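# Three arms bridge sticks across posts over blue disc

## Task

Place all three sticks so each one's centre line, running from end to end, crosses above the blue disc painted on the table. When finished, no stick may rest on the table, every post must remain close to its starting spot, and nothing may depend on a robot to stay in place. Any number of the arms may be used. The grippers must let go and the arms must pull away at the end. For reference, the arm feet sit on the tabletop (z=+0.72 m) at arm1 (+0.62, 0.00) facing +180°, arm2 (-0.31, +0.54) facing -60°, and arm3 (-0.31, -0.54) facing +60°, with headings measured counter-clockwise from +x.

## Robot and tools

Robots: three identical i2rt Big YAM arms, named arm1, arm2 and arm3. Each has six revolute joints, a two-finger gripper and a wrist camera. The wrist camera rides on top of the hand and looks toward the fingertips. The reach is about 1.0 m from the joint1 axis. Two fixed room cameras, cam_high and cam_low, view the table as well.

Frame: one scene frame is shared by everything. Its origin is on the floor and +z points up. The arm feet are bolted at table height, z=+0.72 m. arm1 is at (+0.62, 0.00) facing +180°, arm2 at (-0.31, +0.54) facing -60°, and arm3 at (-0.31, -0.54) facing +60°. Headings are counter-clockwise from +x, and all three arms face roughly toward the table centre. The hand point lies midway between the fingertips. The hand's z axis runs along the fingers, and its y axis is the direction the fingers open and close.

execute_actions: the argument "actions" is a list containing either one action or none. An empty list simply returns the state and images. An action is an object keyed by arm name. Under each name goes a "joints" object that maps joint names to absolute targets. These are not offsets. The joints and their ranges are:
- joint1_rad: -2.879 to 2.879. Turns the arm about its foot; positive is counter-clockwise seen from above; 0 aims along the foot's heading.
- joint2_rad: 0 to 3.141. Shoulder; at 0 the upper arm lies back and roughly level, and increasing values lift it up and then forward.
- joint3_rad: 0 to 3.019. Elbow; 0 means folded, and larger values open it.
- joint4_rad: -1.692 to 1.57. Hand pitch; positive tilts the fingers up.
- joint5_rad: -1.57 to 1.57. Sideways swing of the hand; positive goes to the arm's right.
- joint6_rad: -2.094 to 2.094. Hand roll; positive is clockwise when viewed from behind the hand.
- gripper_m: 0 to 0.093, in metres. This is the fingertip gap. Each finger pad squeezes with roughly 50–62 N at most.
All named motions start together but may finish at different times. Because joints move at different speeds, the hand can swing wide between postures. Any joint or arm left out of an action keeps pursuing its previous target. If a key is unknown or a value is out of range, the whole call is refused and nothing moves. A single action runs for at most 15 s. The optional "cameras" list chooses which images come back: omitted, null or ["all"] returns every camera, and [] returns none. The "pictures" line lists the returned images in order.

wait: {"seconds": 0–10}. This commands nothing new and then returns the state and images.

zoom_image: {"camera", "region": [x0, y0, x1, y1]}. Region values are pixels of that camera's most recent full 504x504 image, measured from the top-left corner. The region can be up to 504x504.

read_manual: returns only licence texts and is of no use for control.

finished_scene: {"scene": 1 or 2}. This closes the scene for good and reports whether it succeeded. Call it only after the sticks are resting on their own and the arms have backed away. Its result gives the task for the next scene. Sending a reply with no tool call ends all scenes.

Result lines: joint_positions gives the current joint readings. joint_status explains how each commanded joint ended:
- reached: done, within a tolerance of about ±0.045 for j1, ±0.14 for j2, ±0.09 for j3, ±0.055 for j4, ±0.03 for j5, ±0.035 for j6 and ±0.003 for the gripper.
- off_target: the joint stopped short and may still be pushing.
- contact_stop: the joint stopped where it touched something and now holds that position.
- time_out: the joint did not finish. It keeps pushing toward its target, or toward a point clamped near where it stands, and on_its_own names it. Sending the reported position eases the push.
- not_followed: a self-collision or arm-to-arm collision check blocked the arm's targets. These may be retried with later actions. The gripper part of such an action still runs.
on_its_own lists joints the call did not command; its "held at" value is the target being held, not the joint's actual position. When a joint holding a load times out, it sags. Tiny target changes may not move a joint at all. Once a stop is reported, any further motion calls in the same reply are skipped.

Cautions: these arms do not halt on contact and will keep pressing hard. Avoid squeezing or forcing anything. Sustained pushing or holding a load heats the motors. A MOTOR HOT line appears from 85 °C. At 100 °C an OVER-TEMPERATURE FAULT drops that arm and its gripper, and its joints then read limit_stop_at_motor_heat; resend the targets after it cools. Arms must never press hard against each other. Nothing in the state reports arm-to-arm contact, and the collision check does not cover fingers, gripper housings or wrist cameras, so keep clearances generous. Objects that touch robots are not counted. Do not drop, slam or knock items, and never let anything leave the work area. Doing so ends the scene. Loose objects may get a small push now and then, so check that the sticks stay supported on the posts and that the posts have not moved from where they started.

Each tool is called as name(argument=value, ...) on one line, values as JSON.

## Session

execute_actions(actions=[])

zoom_image(camera="cam_high", region=[40, 90, 460, 410])

Scene clock: 0.00 s.
Motor temperatures (°C, as the motors report them): arm1=[27 28 28 28 29 28] | arm2=[29 26 30 29 26 27] | arm3=[27 30 27 27 29 29]
arm1.joint_positions: joint1_rad=+0.250 joint2_rad=+0.550 joint3_rad=+1.442 joint4_rad=-1.196 joint5_rad=-0.103 joint6_rad=-0.117 gripper_m=+0.094
arm1.joint_status: not commanded
arm1.hand: x=+0.4226 y=-0.0651 z=+1.4366 quat_wxyz=(-0.083, -0.786, -0.176, +0.587) (m; scene frame)
arm2.joint_positions: joint1_rad=-0.211 joint2_rad=+0.598 joint3_rad=+1.360 joint4_rad=-1.344 joint5_rad=+0.200 joint6_rad=+0.037 gripper_m=+0.094
arm2.joint_status: not commanded
arm2.hand: x=-0.2850 y=+0.3102 z=+1.3150 quat_wxyz=(-0.332, -0.580, -0.658, +0.348) (m; scene frame)
arm3.joint_positions: joint1_rad=-0.004 joint2_rad=+0.643 joint3_rad=+1.436 joint4_rad=-1.346 joint5_rad=-0.095 joint6_rad=-0.401 gripper_m=+0.095
arm3.joint_status: not commanded
arm3.hand: x=-0.2122 y=-0.3213 z=+1.3786 quat_wxyz=(-0.445, +0.606, -0.628, -0.202) (m; scene frame)
pictures: arm1_cam_wrist, arm2_cam_wrist, arm3_cam_wrist, cam_high, cam_low
Images, in order (width x height): arm1_cam_wrist 504x504, arm2_cam_wrist 504x504, arm3_cam_wrist 504x504, cam_high 504x504, cam_low 504x504.

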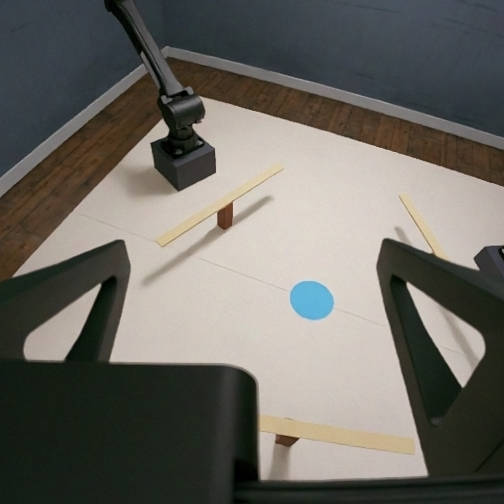

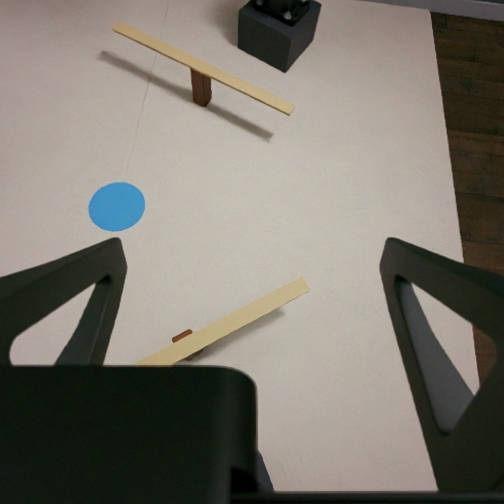

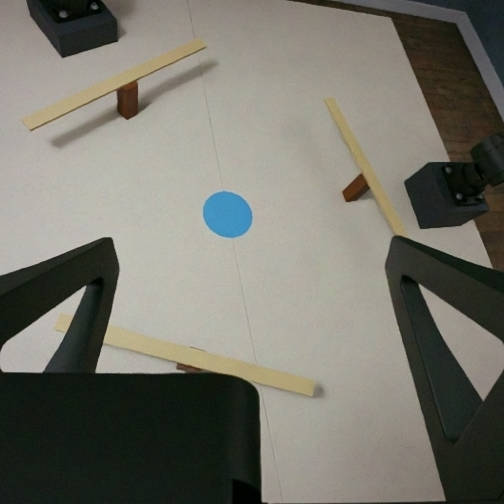

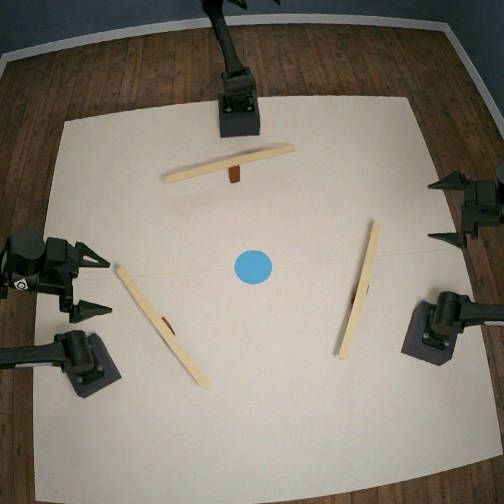

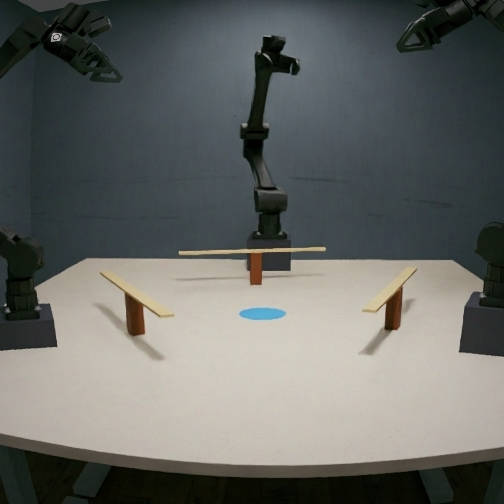

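Region (40, 90, 460, 410) of cam_high's 504x504 image, scaled by 1.200, with more detail than that image has; it fills the top 384 rows of this view, and the rest is white.

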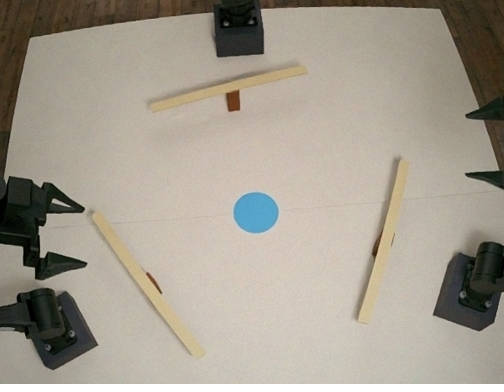

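execute_actions(actions=[{"arm1":{"joints":{"joint1_rad":0.2,"joint2_rad":1.186,"joint3_rad":0.653,"joint4_rad":-1.001,"joint5_rad":0,"joint6_rad":1.551}},"arm2":{"joints":{"joint1_rad":0.228,"joint2_rad":1.133,"joint3_rad":0.751,"joint4_rad":-1.15,"joint5_rad":0,"joint6_rad":1.663}},"arm3":{"joints":{"joint1_rad":0.18,"joint2_rad":1.18,"joint3_rad":0.637,"joint4_rad":-0.992,"joint5_rad":0,"joint6_rad":1.656}}}])

Scene clock: 3.20 s.
Motor temperatures (°C, as the motors report them): arm1=[27 28 29 28 29 28] | arm2=[29 26 31 29 26 27] | arm3=[27 30 28 27 29 29]
arm1.joint_positions: joint1_rad=+0.208 joint2_rad=+1.205 joint3_rad=+0.648 joint4_rad=-1.001 joint5_rad=-0.002 joint6_rad=+1.542 gripper_m=+0.095
arm1.joint_status: all done
arm1.hand: x=+0.3489 y=-0.0571 z=+0.8874 quat_wxyz=(-0.008, -0.786, +0.618, +0.002) (m; scene frame)
arm2.joint_positions: joint1_rad=+0.231 joint2_rad=+1.143 joint3_rad=+0.748 joint4_rad=-1.154 joint5_rad=+0.000 joint6_rad=+1.655 gripper_m=+0.094
arm2.joint_status: all done
arm2.hand: x=-0.1241 y=+0.3222 z=+0.8960 quat_wxyz=(-0.011, -0.950, -0.311, -0.007) (m; scene frame)
arm3.joint_positions: joint1_rad=+0.174 joint2_rad=+1.195 joint3_rad=+0.637 joint4_rad=-1.007 joint5_rad=-0.004 joint6_rad=+1.647 gripper_m=+0.095
arm3.joint_status: all done
arm3.hand: x=-0.2268 y=-0.2783 z=+0.8832 quat_wxyz=(+0.002, -0.193, -0.981, -0.004) (m; scene frame)
pictures: arm1_cam_wrist, arm2_cam_wrist, arm3_cam_wrist, cam_high, cam_low
Images, in order (width x height): arm1_cam_wrist 504x504, arm2_cam_wrist 504x504, arm3_cam_wrist 504x504, cam_high 504x504, cam_low 504x504.

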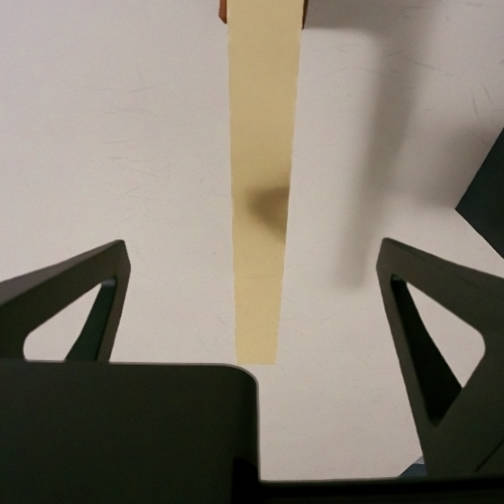

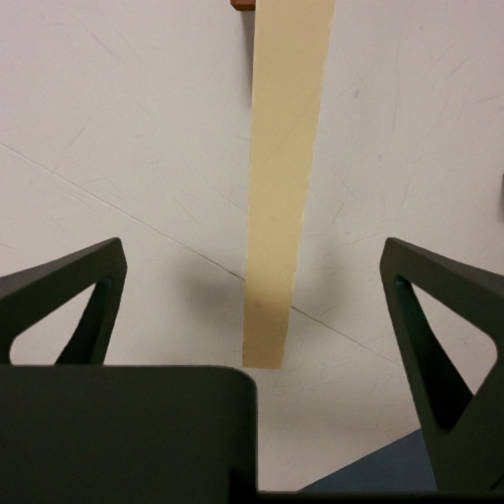

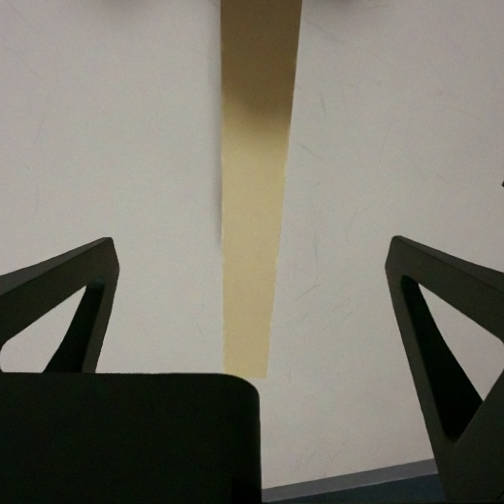

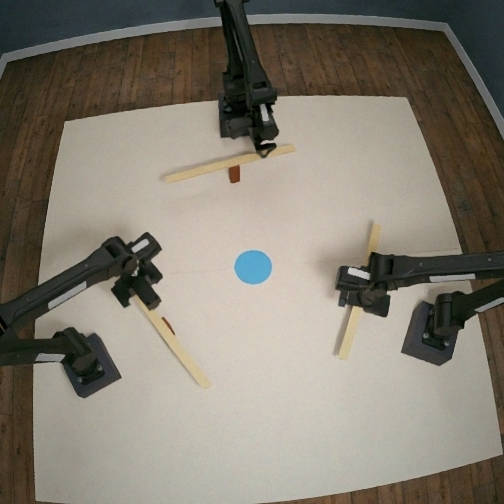

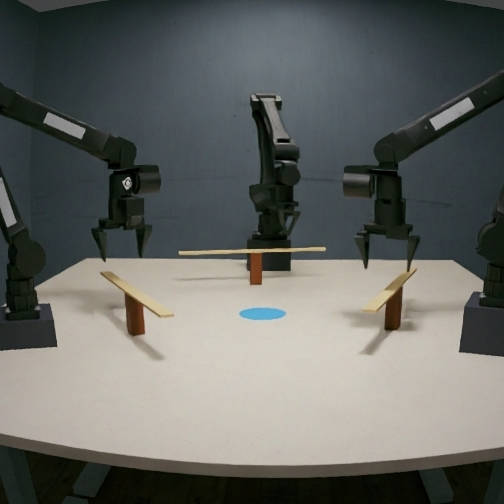

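execute_actions(actions=[{"arm1":{"joints":{"joint2_rad":1.365,"joint3_rad":0.563,"joint4_rad":-0.738}},"arm2":{"joints":{"joint2_rad":1.244,"joint3_rad":0.62,"joint4_rad":-0.91,"joint6_rad":1.696}},"arm3":{"joints":{"joint2_rad":1.375,"joint3_rad":0.552,"joint4_rad":-0.725,"joint6_rad":1.687}}}])

Scene clock: 4.97 s.
Motor temperatures (°C, as the motors report them): arm1=[27 28 29 28 29 28] | arm2=[29 26 31 29 26 27] | arm3=[27 30 28 27 29 29]
arm1.joint_positions: joint1_rad=+0.208 joint2_rad=+1.370 joint3_rad=+0.554 joint4_rad=-0.752 joint5_rad=-0.002 joint6_rad=+1.543 gripper_m=+0.095
arm1.joint_status: all done
arm1.hand: x=+0.3509 y=-0.0570 z=+0.8177 quat_wxyz=(-0.004, -0.786, +0.619, -0.002) (m; scene frame)
arm2.joint_positions: joint1_rad=+0.231 joint2_rad=+1.249 joint3_rad=+0.611 joint4_rad=-0.926 joint5_rad=+0.000 joint6_rad=+1.687 gripper_m=+0.094
arm2.joint_status: all done
arm2.hand: x=-0.1300 y=+0.3294 z=+0.8234 quat_wxyz=(-0.004, -0.955, -0.296, -0.004) (m; scene frame)
arm3.joint_positions: joint1_rad=+0.174 joint2_rad=+1.375 joint3_rad=+0.549 joint4_rad=-0.740 joint5_rad=-0.004 joint6_rad=+1.679 gripper_m=+0.095
arm3.joint_status: all done
arm3.hand: x=-0.2258 y=-0.2750 z=+0.8120 quat_wxyz=(+0.002, -0.209, -0.978, -0.003) (m; scene frame)
pictures: arm1_cam_wrist, arm2_cam_wrist, arm3_cam_wrist, cam_high, cam_low
Images, in order (width x height): arm1_cam_wrist 504x504, arm2_cam_wrist 504x504, arm3_cam_wrist 504x504, cam_high 504x504, cam_low 504x504.

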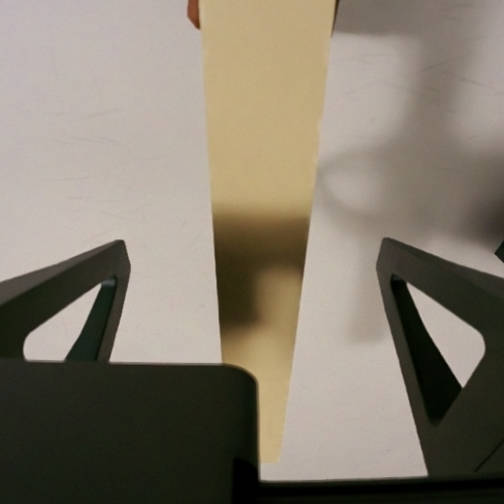

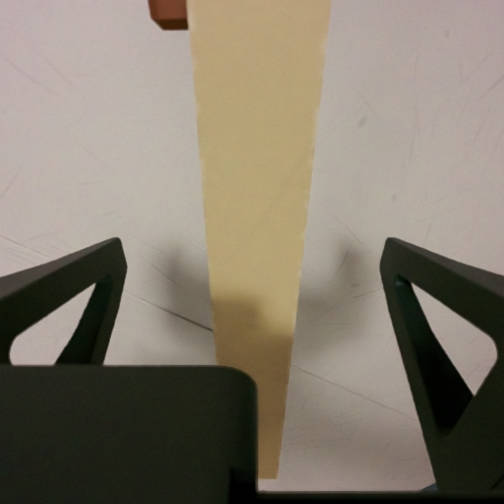

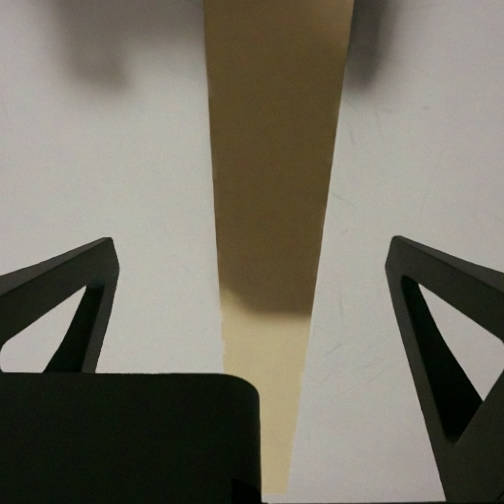

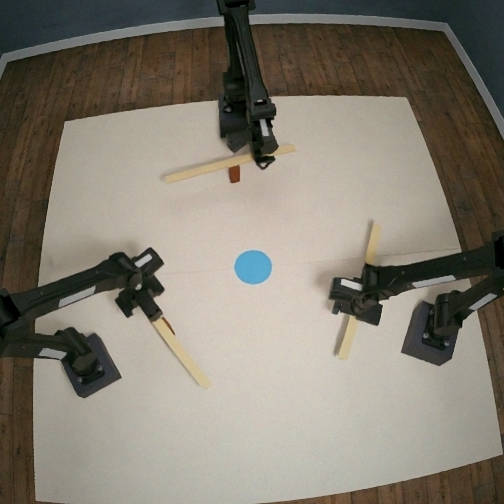

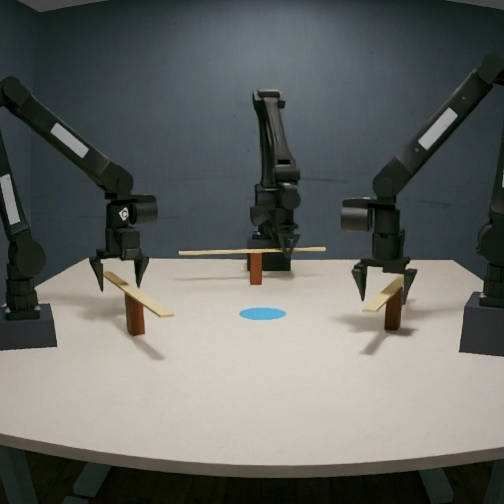

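execute_actions(actions=[{"arm1":{"joints":{"gripper_m":0.018}},"arm2":{"joints":{"gripper_m":0.018}},"arm3":{"joints":{"gripper_m":0.018}}}], cameras=["cam_high", "cam_low"])

Scene clock: 5.73 s.
Motor temperatures (°C, as the motors report them): arm1=[27 28 29 28 29 28] | arm2=[29 26 32 29 26 27] | arm3=[27 30 28 27 29 29]
arm1.joint_positions: joint1_rad=+0.208 joint2_rad=+1.370 joint3_rad=+0.554 joint4_rad=-0.752 joint5_rad=-0.002 joint6_rad=+1.544 gripper_m=+0.028
arm1.joint_status: gripper_m off_target (ended at +0.028, target +0.018)
arm1.hand: x=+0.3508 y=-0.0570 z=+0.8177 quat_wxyz=(-0.004, -0.785, +0.619, -0.002) (m; scene frame)
arm2.joint_positions: joint1_rad=+0.231 joint2_rad=+1.249 joint3_rad=+0.611 joint4_rad=-0.926 joint5_rad=+0.000 joint6_rad=+1.688 gripper_m=+0.027
arm2.joint_status: gripper_m off_target (ended at +0.027, target +0.018)
arm2.hand: x=-0.1300 y=+0.3294 z=+0.8234 quat_wxyz=(-0.004, -0.955, -0.295, -0.004) (m; scene frame)
arm3.joint_positions: joint1_rad=+0.174 joint2_rad=+1.375 joint3_rad=+0.549 joint4_rad=-0.739 joint5_rad=-0.004 joint6_rad=+1.681 gripper_m=+0.028
arm3.joint_status: gripper_m off_target (ended at +0.028, target +0.018)
arm3.hand: x=-0.2257 y=-0.2748 z=+0.8120 quat_wxyz=(+0.002, -0.210, -0.978, -0.004) (m; scene frame)
pictures: cam_high, cam_low
Images, in order (width x height): cam_high 504x504, cam_low 504x504.

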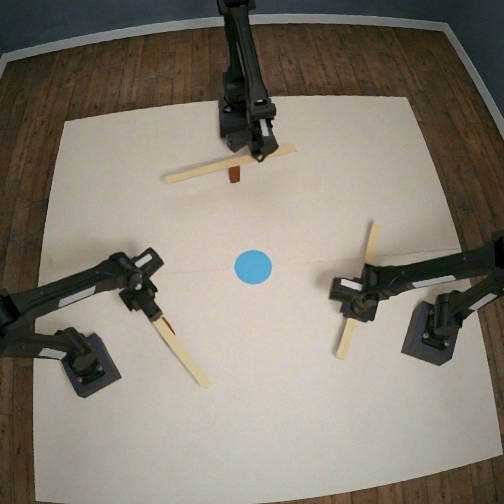

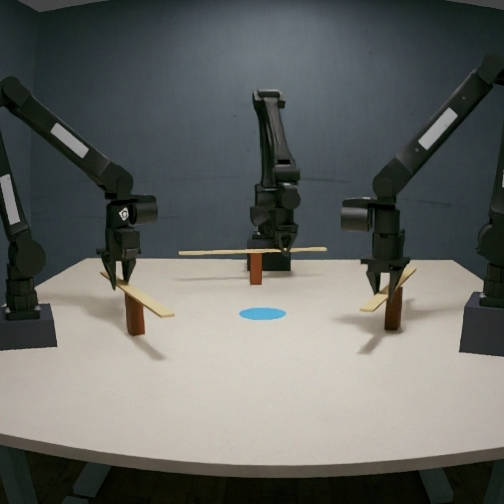

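execute_actions(actions=[{"arm1":{"joints":{"joint2_rad":1.232,"joint3_rad":0.775,"joint4_rad":-1.108}},"arm2":{"joints":{"joint2_rad":1.165,"joint3_rad":0.863,"joint4_rad":-1.256}},"arm3":{"joints":{"joint2_rad":1.203,"joint3_rad":0.746,"joint4_rad":-1.105}}}], cameras=["cam_low"])

execute_actions(actions=[{"arm1":{"joints":{"joint1_rad":-0.096,"joint2_rad":1.215,"joint3_rad":0.566,"joint4_rad":-0.594,"joint6_rad":-0.11}},"arm2":{"joints":{"joint1_rad":-0.074,"joint2_rad":1.115,"joint3_rad":0.636,"joint4_rad":-0.765,"joint6_rad":-0.115}},"arm3":{"joints":{"joint1_rad":-0.14,"joint2_rad":1.185,"joint3_rad":0.53,"joint4_rad":-0.59,"joint6_rad":-0.11}}}], cameras=["cam_high", "cam_low"])

zoom_image(camera="cam_high", region=[170, 150, 350, 310])

zoom_image(camera="cam_low", region=[180, 180, 340, 330])

Scene clock: 7.23 s.
Motor temperatures (°C, as the motors report them): arm1=[27 28 29 28 29 28] | arm2=[29 26 32 29 26 27] | arm3=[27 30 29 27 29 29]
arm1.joint_positions: joint1_rad=+0.208 joint2_rad=+1.233 joint3_rad=+0.753 joint4_rad=-1.095 joint5_rad=-0.002 joint6_rad=+1.545 gripper_m=+0.028
arm1.joint_status: all done
arm1.hand: x=+0.3284 y=-0.0612 z=+0.9149 quat_wxyz=(-0.001, -0.785, +0.619, -0.004) (m; scene frame)
arm2.joint_positions: joint1_rad=+0.231 joint2_rad=+1.169 joint3_rad=+0.833 joint4_rad=-1.241 joint5_rad=+0.000 joint6_rad=+1.689 gripper_m=+0.027
arm2.joint_status: all done
arm2.hand: x=-0.1169 y=+0.3138 z=+0.9197 quat_wxyz=(+0.001, -0.956, -0.295, -0.001) (m; scene frame)
arm3.joint_positions: joint1_rad=+0.174 joint2_rad=+1.192 joint3_rad=+0.732 joint4_rad=-1.091 joint5_rad=-0.004 joint6_rad=+1.681 gripper_m=+0.028
arm3.joint_status: all done
arm3.hand: x=-0.2205 y=-0.2590 z=+0.9155 quat_wxyz=(+0.002, -0.210, -0.978, -0.010) (m; scene frame)
pictures: cam_low
Images, in order (width x height): cam_low 504x504.

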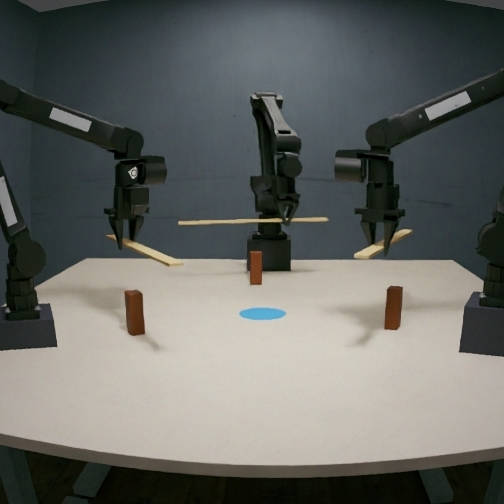

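Scene clock: 9.50 s.
Motor temperatures (°C, as the motors report them): arm1=[27 28 30 28 29 28] | arm2=[29 26 33 29 26 27] | arm3=[27 30 29 27 29 29]
arm1.joint_positions: joint1_rad=-0.092 joint2_rad=+1.229 joint3_rad=+0.551 joint4_rad=-0.614 joint5_rad=-0.002 joint6_rad=-0.102 gripper_m=+0.028
arm1.joint_status: all done
arm1.hand: x=+0.2976 y=+0.0299 z=+0.8600 quat_wxyz=(+0.010, -0.990, -0.005, +0.138) (m; scene frame)
arm2.joint_positions: joint1_rad=-0.075 joint2_rad=+1.114 joint3_rad=+0.626 joint4_rad=-0.787 joint5_rad=-0.001 joint6_rad=-0.106 gripper_m=+0.027
arm2.joint_status: all done
arm2.hand: x=-0.1813 y=+0.2388 z=+0.8715 quat_wxyz=(-0.121, -0.498, -0.854, +0.086) (m; scene frame)
arm3.joint_positions: joint1_rad=-0.134 joint2_rad=+1.192 joint3_rad=+0.520 joint4_rad=-0.610 joint5_rad=-0.004 joint6_rad=-0.102 gripper_m=+0.028
arm3.joint_status: all done
arm3.hand: x=-0.1277 y=-0.2814 z=+0.8573 quat_wxyz=(-0.130, +0.497, -0.856, -0.062) (m; scene frame)
pictures: cam_high, cam_low
Images, in order (width x height): cam_high 504x504, cam_low 504x504.

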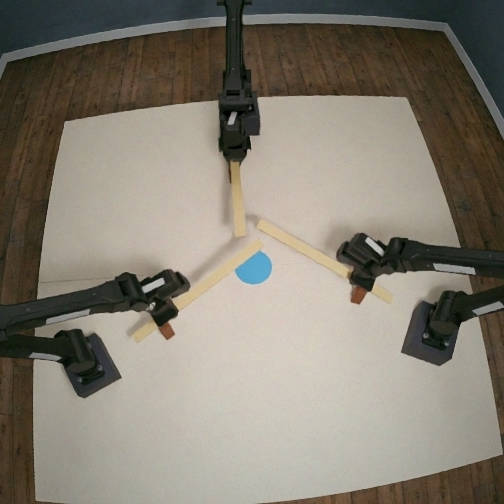

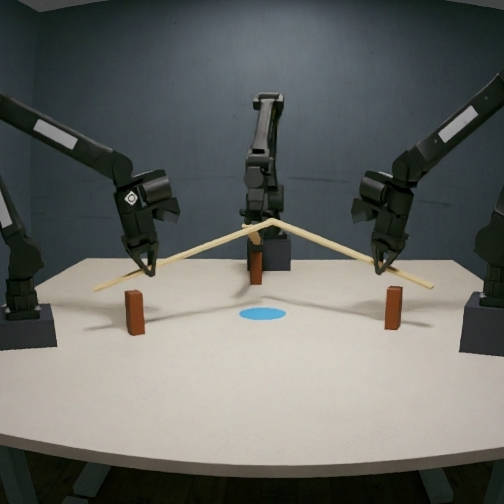

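Region (170, 150, 350, 310) of cam_high's 504x504 image, scaled by 2.800, with more detail than that image has.

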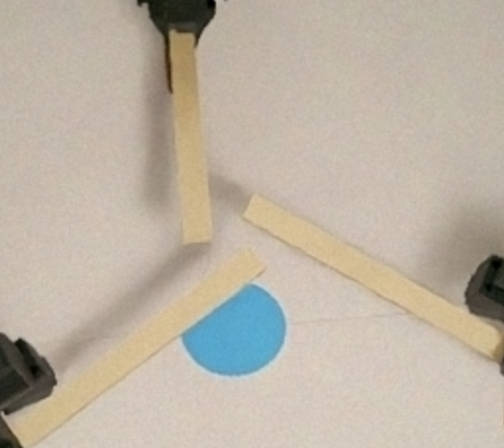

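Region (180, 180, 340, 330) of cam_low's 504x504 image, scaled by 3.150, with more detail than that image has; it fills the top 472 rows of this view, and the rest is white.

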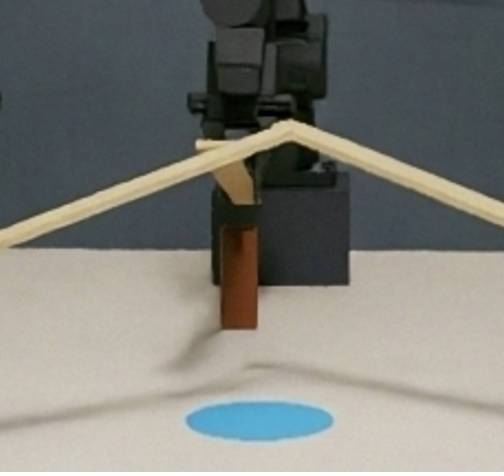

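execute_actions(actions=[{"arm1":{"joints":{"joint1_rad":-0.071,"joint2_rad":1.3,"joint3_rad":0.703,"joint6_rad":-0.08}},"arm2":{"joints":{"joint1_rad":-0.056,"joint2_rad":1.203,"joint3_rad":0.773,"joint4_rad":-0.803,"joint6_rad":-0.088}},"arm3":{"joints":{"joint1_rad":-0.118,"joint2_rad":1.281,"joint3_rad":0.656,"joint4_rad":-0.637,"joint6_rad":-0.085}}}], cameras=["cam_high", "cam_low"])

zoom_image(camera="cam_high", region=[170, 150, 350, 310])

zoom_image(camera="cam_low", region=[180, 180, 340, 330])

Scene clock: 13.73 s.
Motor temperatures (°C, as the motors report them): arm1=[27 28 31 28 29 28] | arm2=[29 26 34 29 26 27] | arm3=[27 30 30 27 29 29]
arm1.joint_positions: joint1_rad=-0.081 joint2_rad=+1.301 joint3_rad=+0.667 joint4_rad=-0.609 joint5_rad=-0.002 joint6_rad=-0.089 gripper_m=+0.028
arm1.joint_status: all done
arm1.hand: x=+0.2479 y=+0.0304 z=+0.8807 quat_wxyz=(+0.010, -0.987, -0.004, +0.163) (m; scene frame)
arm2.joint_positions: joint1_rad=-0.062 joint2_rad=+1.206 joint3_rad=+0.730 joint4_rad=-0.793 joint5_rad=-0.001 joint6_rad=-0.096 gripper_m=+0.027
arm2.joint_status: all done
arm2.hand: x=-0.1618 y=+0.2063 z=+0.8839 quat_wxyz=(-0.124, -0.496, -0.855, +0.086) (m; scene frame)
arm3.joint_positions: joint1_rad=-0.129 joint2_rad=+1.277 joint3_rad=+0.624 joint4_rad=-0.627 joint5_rad=-0.004 joint6_rad=-0.094 gripper_m=+0.028
arm3.joint_status: all done
arm3.hand: x=-0.1076 y=-0.2498 z=+0.8686 quat_wxyz=(-0.131, +0.496, -0.856, -0.063) (m; scene frame)
pictures: cam_high, cam_low
Images, in order (width x height): cam_high 504x504, cam_low 504x504.

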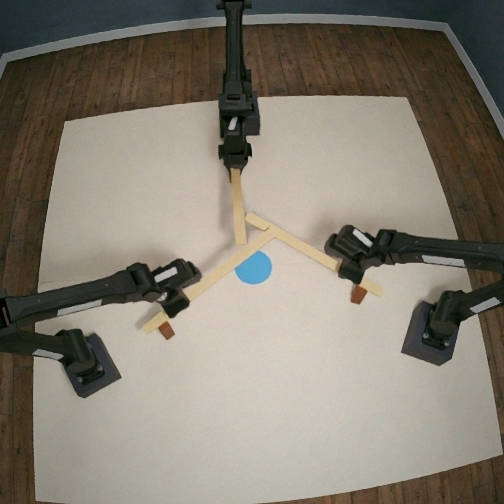

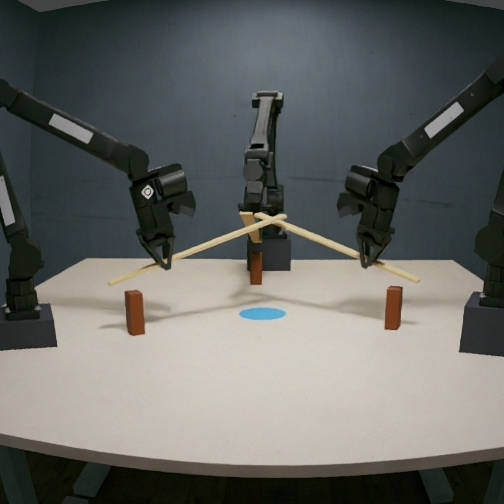

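Region (170, 150, 350, 310) of cam_high's 504x504 image, scaled by 2.800, with more detail than that image has.

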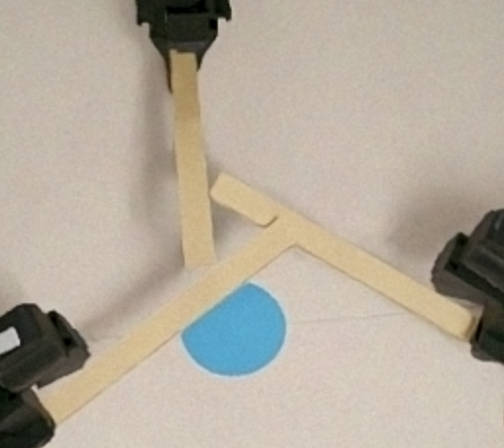

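Region (180, 180, 340, 330) of cam_low's 504x504 image, scaled by 3.150, with more detail than that image has; it fills the top 472 rows of this view, and the rest is white.

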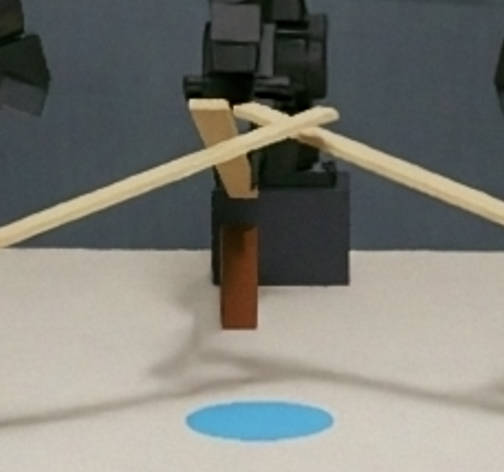

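execute_actions(actions=[{"arm1":{"joints":{"joint1_rad":-0.062,"joint2_rad":1.492,"joint3_rad":0.851,"joint4_rad":-0.701,"joint6_rad":-0.071}},"arm2":{"joints":{"joint1_rad":-0.045,"joint2_rad":1.408,"joint3_rad":0.914,"joint4_rad":-0.848,"joint6_rad":-0.079}},"arm3":{"joints":{"joint1_rad":-0.108,"joint2_rad":1.487,"joint3_rad":0.809,"joint4_rad":-0.686,"joint6_rad":-0.075}}}], cameras=["cam_high", "cam_low"])

zoom_image(camera="cam_high", region=[120, 140, 400, 360])

zoom_image(camera="cam_low", region=[200, 200, 330, 300])

zoom_image(camera="cam_low", region=[100, 250, 210, 340])

zoom_image(camera="cam_low", region=[330, 250, 440, 340])

Scene clock: 22.80 s.
Motor temperatures (°C, as the motors report them): arm1=[27 28 33 28 29 28] | arm2=[29 26 36 29 26 27] | arm3=[27 30 33 27 29 29]
arm1.joint_positions: joint1_rad=-0.073 joint2_rad=+1.494 joint3_rad=+0.813 joint4_rad=-0.691 joint5_rad=-0.002 joint6_rad=-0.080 gripper_m=+0.028
arm1.joint_status: all done
arm1.hand: x=+0.2154 y=+0.0295 z=+0.8578 quat_wxyz=(+0.004, -0.995, -0.004, +0.099) (m; scene frame)
arm2.joint_positions: joint1_rad=-0.051 joint2_rad=+1.409 joint3_rad=+0.876 joint4_rad=-0.837 joint5_rad=-0.001 joint6_rad=-0.088 gripper_m=+0.027
arm2.joint_status: all done
arm2.hand: x=-0.1401 y=+0.1686 z=+0.8657 quat_wxyz=(-0.085, -0.498, -0.861, +0.056) (m; scene frame)
arm3.joint_positions: joint1_rad=-0.118 joint2_rad=+1.481 joint3_rad=+0.781 joint4_rad=-0.676 joint5_rad=-0.004 joint6_rad=-0.083 gripper_m=+0.028
arm3.joint_status: all done
arm3.hand: x=-0.0857 y=-0.2117 z=+0.8495 quat_wxyz=(-0.087, +0.499, -0.861, -0.044) (m; scene frame)
pictures: cam_high, cam_low
Images, in order (width x height): cam_high 504x504, cam_low 504x504.

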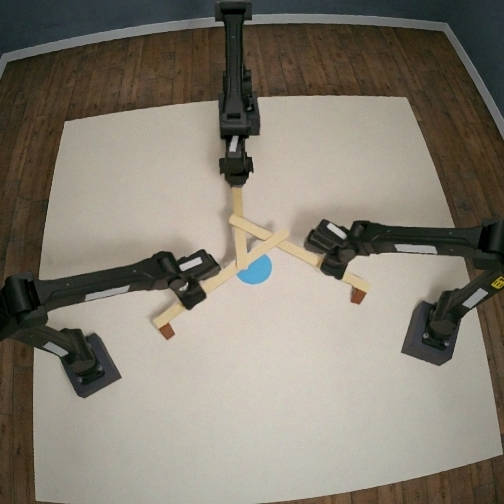

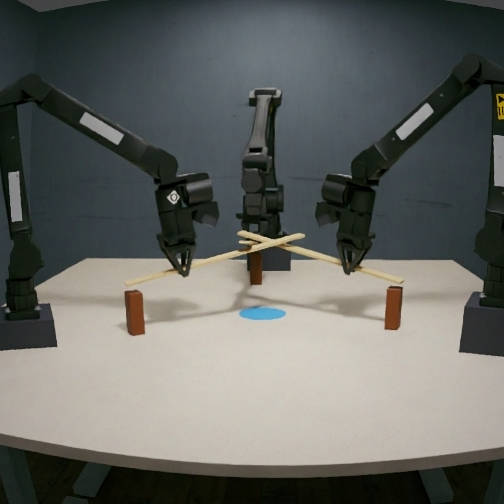

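Region (120, 140, 400, 360) of cam_high's 504x504 image, scaled by 1.800, with more detail than that image has; it fills the top 396 rows of this view, and the rest is white.

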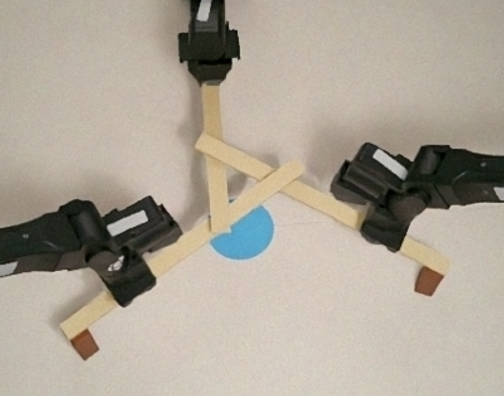

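Region (200, 200, 330, 300) of cam_low's 504x504 image, scaled by 3.877, with more detail than that image has; it fills the top 388 rows of this view, and the rest is white.

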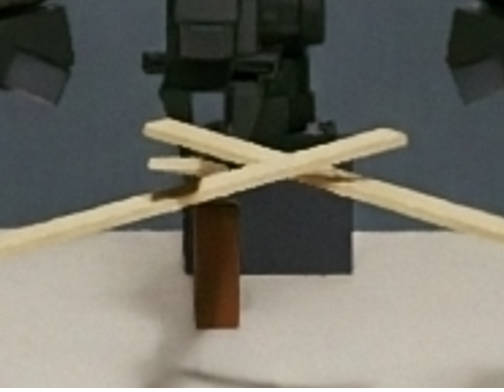

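Region (100, 250, 210, 340) of cam_low's 504x504 image, scaled by 4.582, with more detail than that image has; it fills the top 412 rows of this view, and the rest is white.

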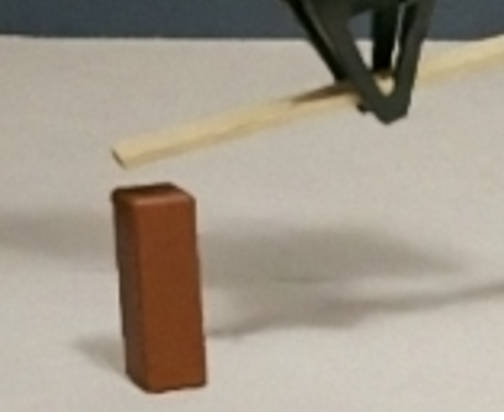

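Region (330, 250, 440, 340) of cam_low's 504x504 image, scaled by 4.582, with more detail than that image has; it fills the top 412 rows of this view, and the rest is white.

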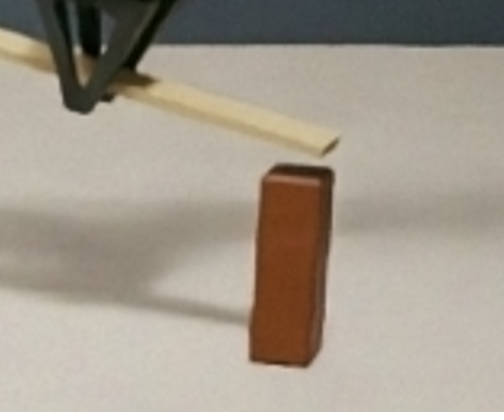

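execute_actions(actions=[{"arm1":{"joints":{"joint2_rad":1.589,"joint3_rad":0.9,"joint4_rad":-0.754,"joint6_rad":-0.103}},"arm2":{"joints":{"joint2_rad":1.505,"joint3_rad":0.952,"joint4_rad":-0.889}},"arm3":{"joints":{"joint2_rad":1.588,"joint3_rad":0.857,"joint4_rad":-0.744}}}], cameras=["cam_high", "cam_low"])

zoom_image(camera="cam_low", region=[200, 220, 330, 300])

zoom_image(camera="cam_low", region=[100, 250, 210, 340])

zoom_image(camera="cam_low", region=[330, 250, 440, 340])

Scene clock: 25.10 s.
Motor temperatures (°C, as the motors report them): arm1=[27 28 33 28 29 28] | arm2=[29 26 37 29 26 27] | arm3=[27 31 33 27 29 29]
arm1.joint_positions: joint1_rad=-0.073 joint2_rad=+1.592 joint3_rad=+0.861 joint4_rad=-0.740 joint5_rad=-0.001 joint6_rad=-0.091 gripper_m=+0.028
arm1.joint_status: all done
arm1.hand: x=+0.2145 y=+0.0295 z=+0.8342 quat_wxyz=(+0.001, -0.999, -0.010, +0.050) (m; scene frame)
arm2.joint_positions: joint1_rad=-0.051 joint2_rad=+1.505 joint3_rad=+0.907 joint4_rad=-0.873 joint5_rad=-0.001 joint6_rad=-0.085 gripper_m=+0.027
arm2.joint_status: all done
arm2.hand: x=-0.1402 y=+0.1692 z=+0.8391 quat_wxyz=(-0.044, -0.501, -0.864, +0.027) (m; scene frame)
arm3.joint_positions: joint1_rad=-0.118 joint2_rad=+1.579 joint3_rad=+0.826 joint4_rad=-0.727 joint5_rad=-0.004 joint6_rad=-0.078 gripper_m=+0.028
arm3.joint_status: all done
arm3.hand: x=-0.0864 y=-0.2127 z=+0.8259 quat_wxyz=(-0.040, +0.498, -0.866, -0.022) (m; scene frame)
pictures: cam_high, cam_low
Images, in order (width x height): cam_high 504x504, cam_low 504x504.

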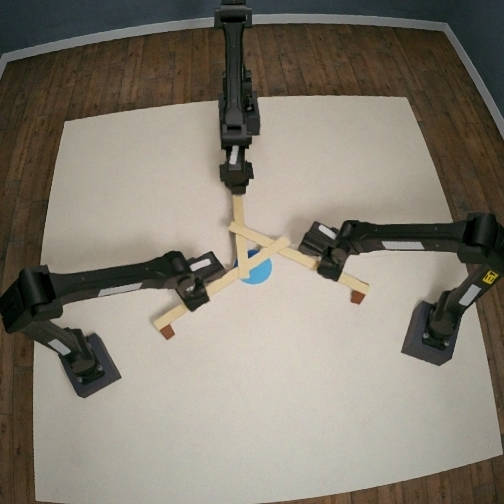

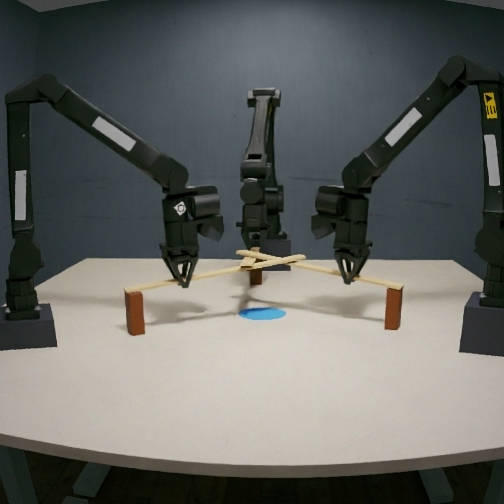

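Region (200, 220, 330, 300) of cam_low's 504x504 image, scaled by 3.877, with more detail than that image has; it fills the top 310 rows of this view, and the rest is white.

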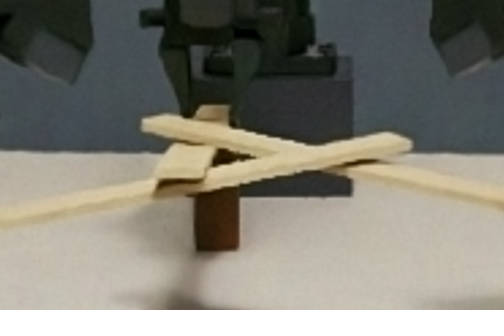

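Region (100, 250, 210, 340) of cam_low's 504x504 image, scaled by 4.582, with more detail than that image has; it fills the top 412 rows of this view, and the rest is white.

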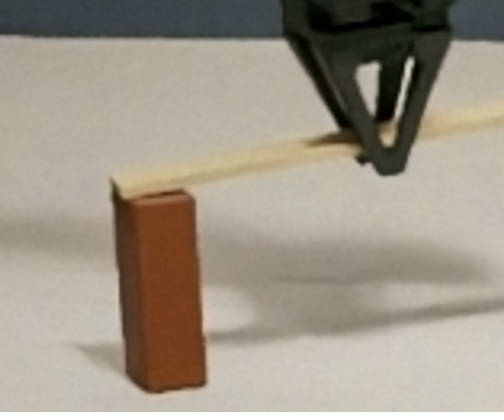

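Region (330, 250, 440, 340) of cam_low's 504x504 image, scaled by 4.582, with more detail than that image has; it fills the top 412 rows of this view, and the rest is white.

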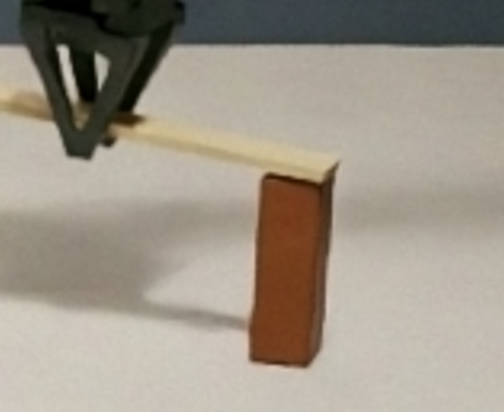

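execute_actions(actions=[])

Scene clock: 29.10 s.
Motor temperatures (°C, as the motors report them): arm1=[27 29 34 28 29 28] | arm2=[29 27 37 29 26 27] | arm3=[27 31 33 27 29 29]
arm1.joint_positions: joint1_rad=-0.073 joint2_rad=+1.592 joint3_rad=+0.861 joint4_rad=-0.740 joint5_rad=-0.001 joint6_rad=-0.091 gripper_m=+0.028
arm1.joint_status: all done
arm1.hand: x=+0.2145 y=+0.0295 z=+0.8342 quat_wxyz=(+0.001, -0.999, -0.010, +0.050) (m; scene frame)
arm2.joint_positions: joint1_rad=-0.051 joint2_rad=+1.505 joint3_rad=+0.907 joint4_rad=-0.873 joint5_rad=-0.001 joint6_rad=-0.085 gripper_m=+0.027
arm2.joint_status: all done
arm2.hand: x=-0.1402 y=+0.1692 z=+0.8391 quat_wxyz=(-0.044, -0.501, -0.864, +0.027) (m; scene frame)
arm3.joint_positions: joint1_rad=-0.118 joint2_rad=+1.579 joint3_rad=+0.826 joint4_rad=-0.727 joint5_rad=-0.004 joint6_rad=-0.078 gripper_m=+0.028
arm3.joint_status: all done
arm3.hand: x=-0.0864 y=-0.2127 z=+0.8259 quat_wxyz=(-0.040, +0.498, -0.866, -0.022) (m; scene frame)
pictures: arm1_cam_wrist, arm2_cam_wrist, arm3_cam_wrist, cam_high, cam_low
Images, in order (width x height): arm1_cam_wrist 504x504, arm2_cam_wrist 504x504, arm3_cam_wrist 504x504, cam_high 504x504, cam_low 504x504.

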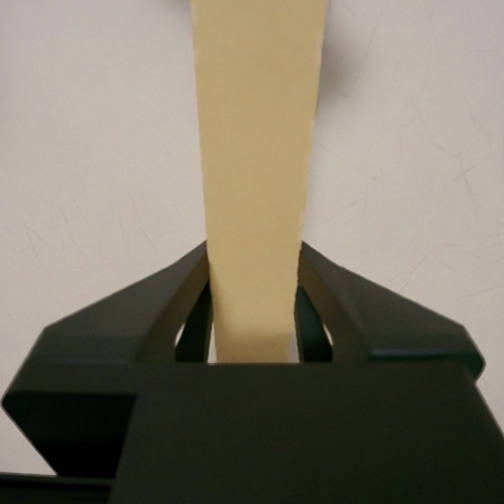

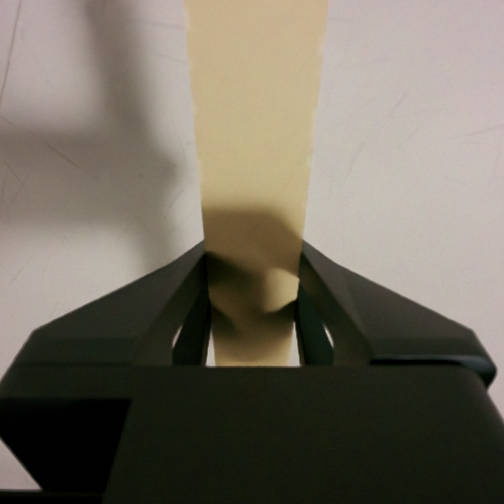

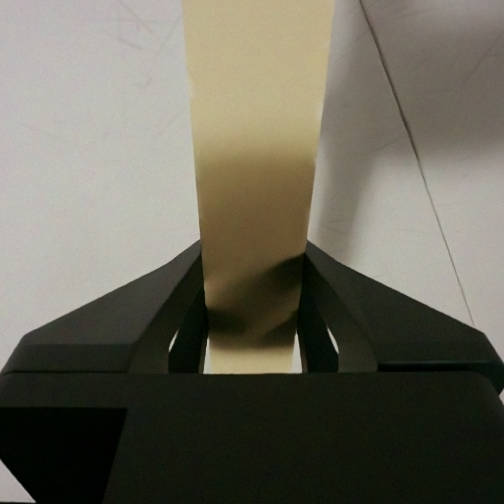

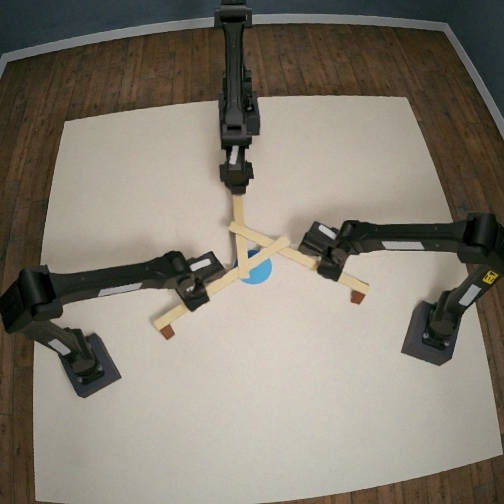

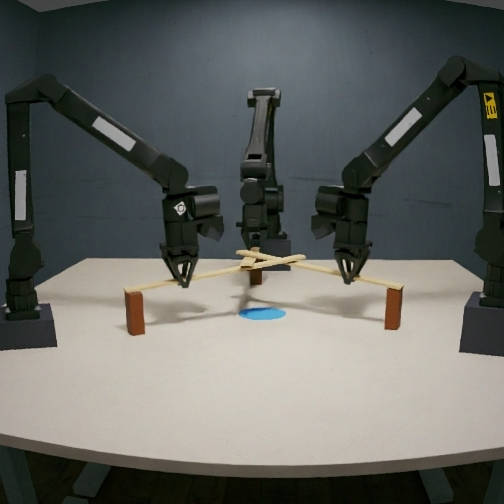

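execute_actions(actions=[{"arm1": {"joints": {"gripper_m": 0.05}}, "arm2": {"joints": {"gripper_m": 0.05}}, "arm3": {"joints": {"gripper_m": 0.05}}}], cameras=["cam_high", "cam_low"])

Scene clock: 29.73 s.
Motor temperatures (°C, as the motors report them): arm1=[27 29 34 28 29 28] | arm2=[29 27 37 29 26 27] | arm3=[27 31 33 27 29 29]
arm1.joint_positions: joint1_rad=-0.073 joint2_rad=+1.592 joint3_rad=+0.861 joint4_rad=-0.740 joint5_rad=-0.001 joint6_rad=-0.095 gripper_m=+0.050
arm1.joint_status: all done
arm1.hand: x=+0.2145 y=+0.0295 z=+0.8342 quat_wxyz=(+0.001, -0.999, -0.011, +0.050) (m; scene frame)
arm2.joint_positions: joint1_rad=-0.051 joint2_rad=+1.505 joint3_rad=+0.907 joint4_rad=-0.873 joint5_rad=-0.001 joint6_rad=-0.085 gripper_m=+0.050
arm2.joint_status: all done
arm2.hand: x=-0.1402 y=+0.1692 z=+0.8391 quat_wxyz=(-0.044, -0.501, -0.864, +0.027) (m; scene frame)
arm3.joint_positions: joint1_rad=-0.118 joint2_rad=+1.579 joint3_rad=+0.826 joint4_rad=-0.730 joint5_rad=-0.004 joint6_rad=-0.078 gripper_m=+0.050
arm3.joint_status: all done
arm3.hand: x=-0.0869 y=-0.2134 z=+0.8258 quat_wxyz=(-0.039, +0.498, -0.866, -0.021) (m; scene frame)
pictures: cam_high, cam_low
Images, in order (width x height): cam_high 504x504, cam_low 504x504.

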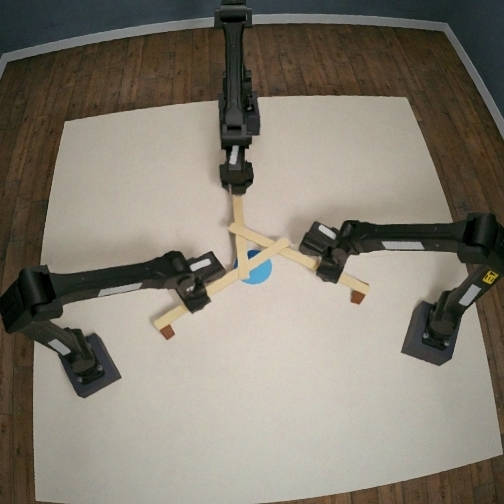

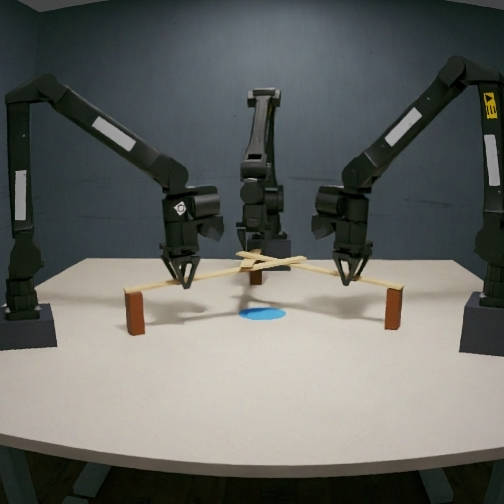

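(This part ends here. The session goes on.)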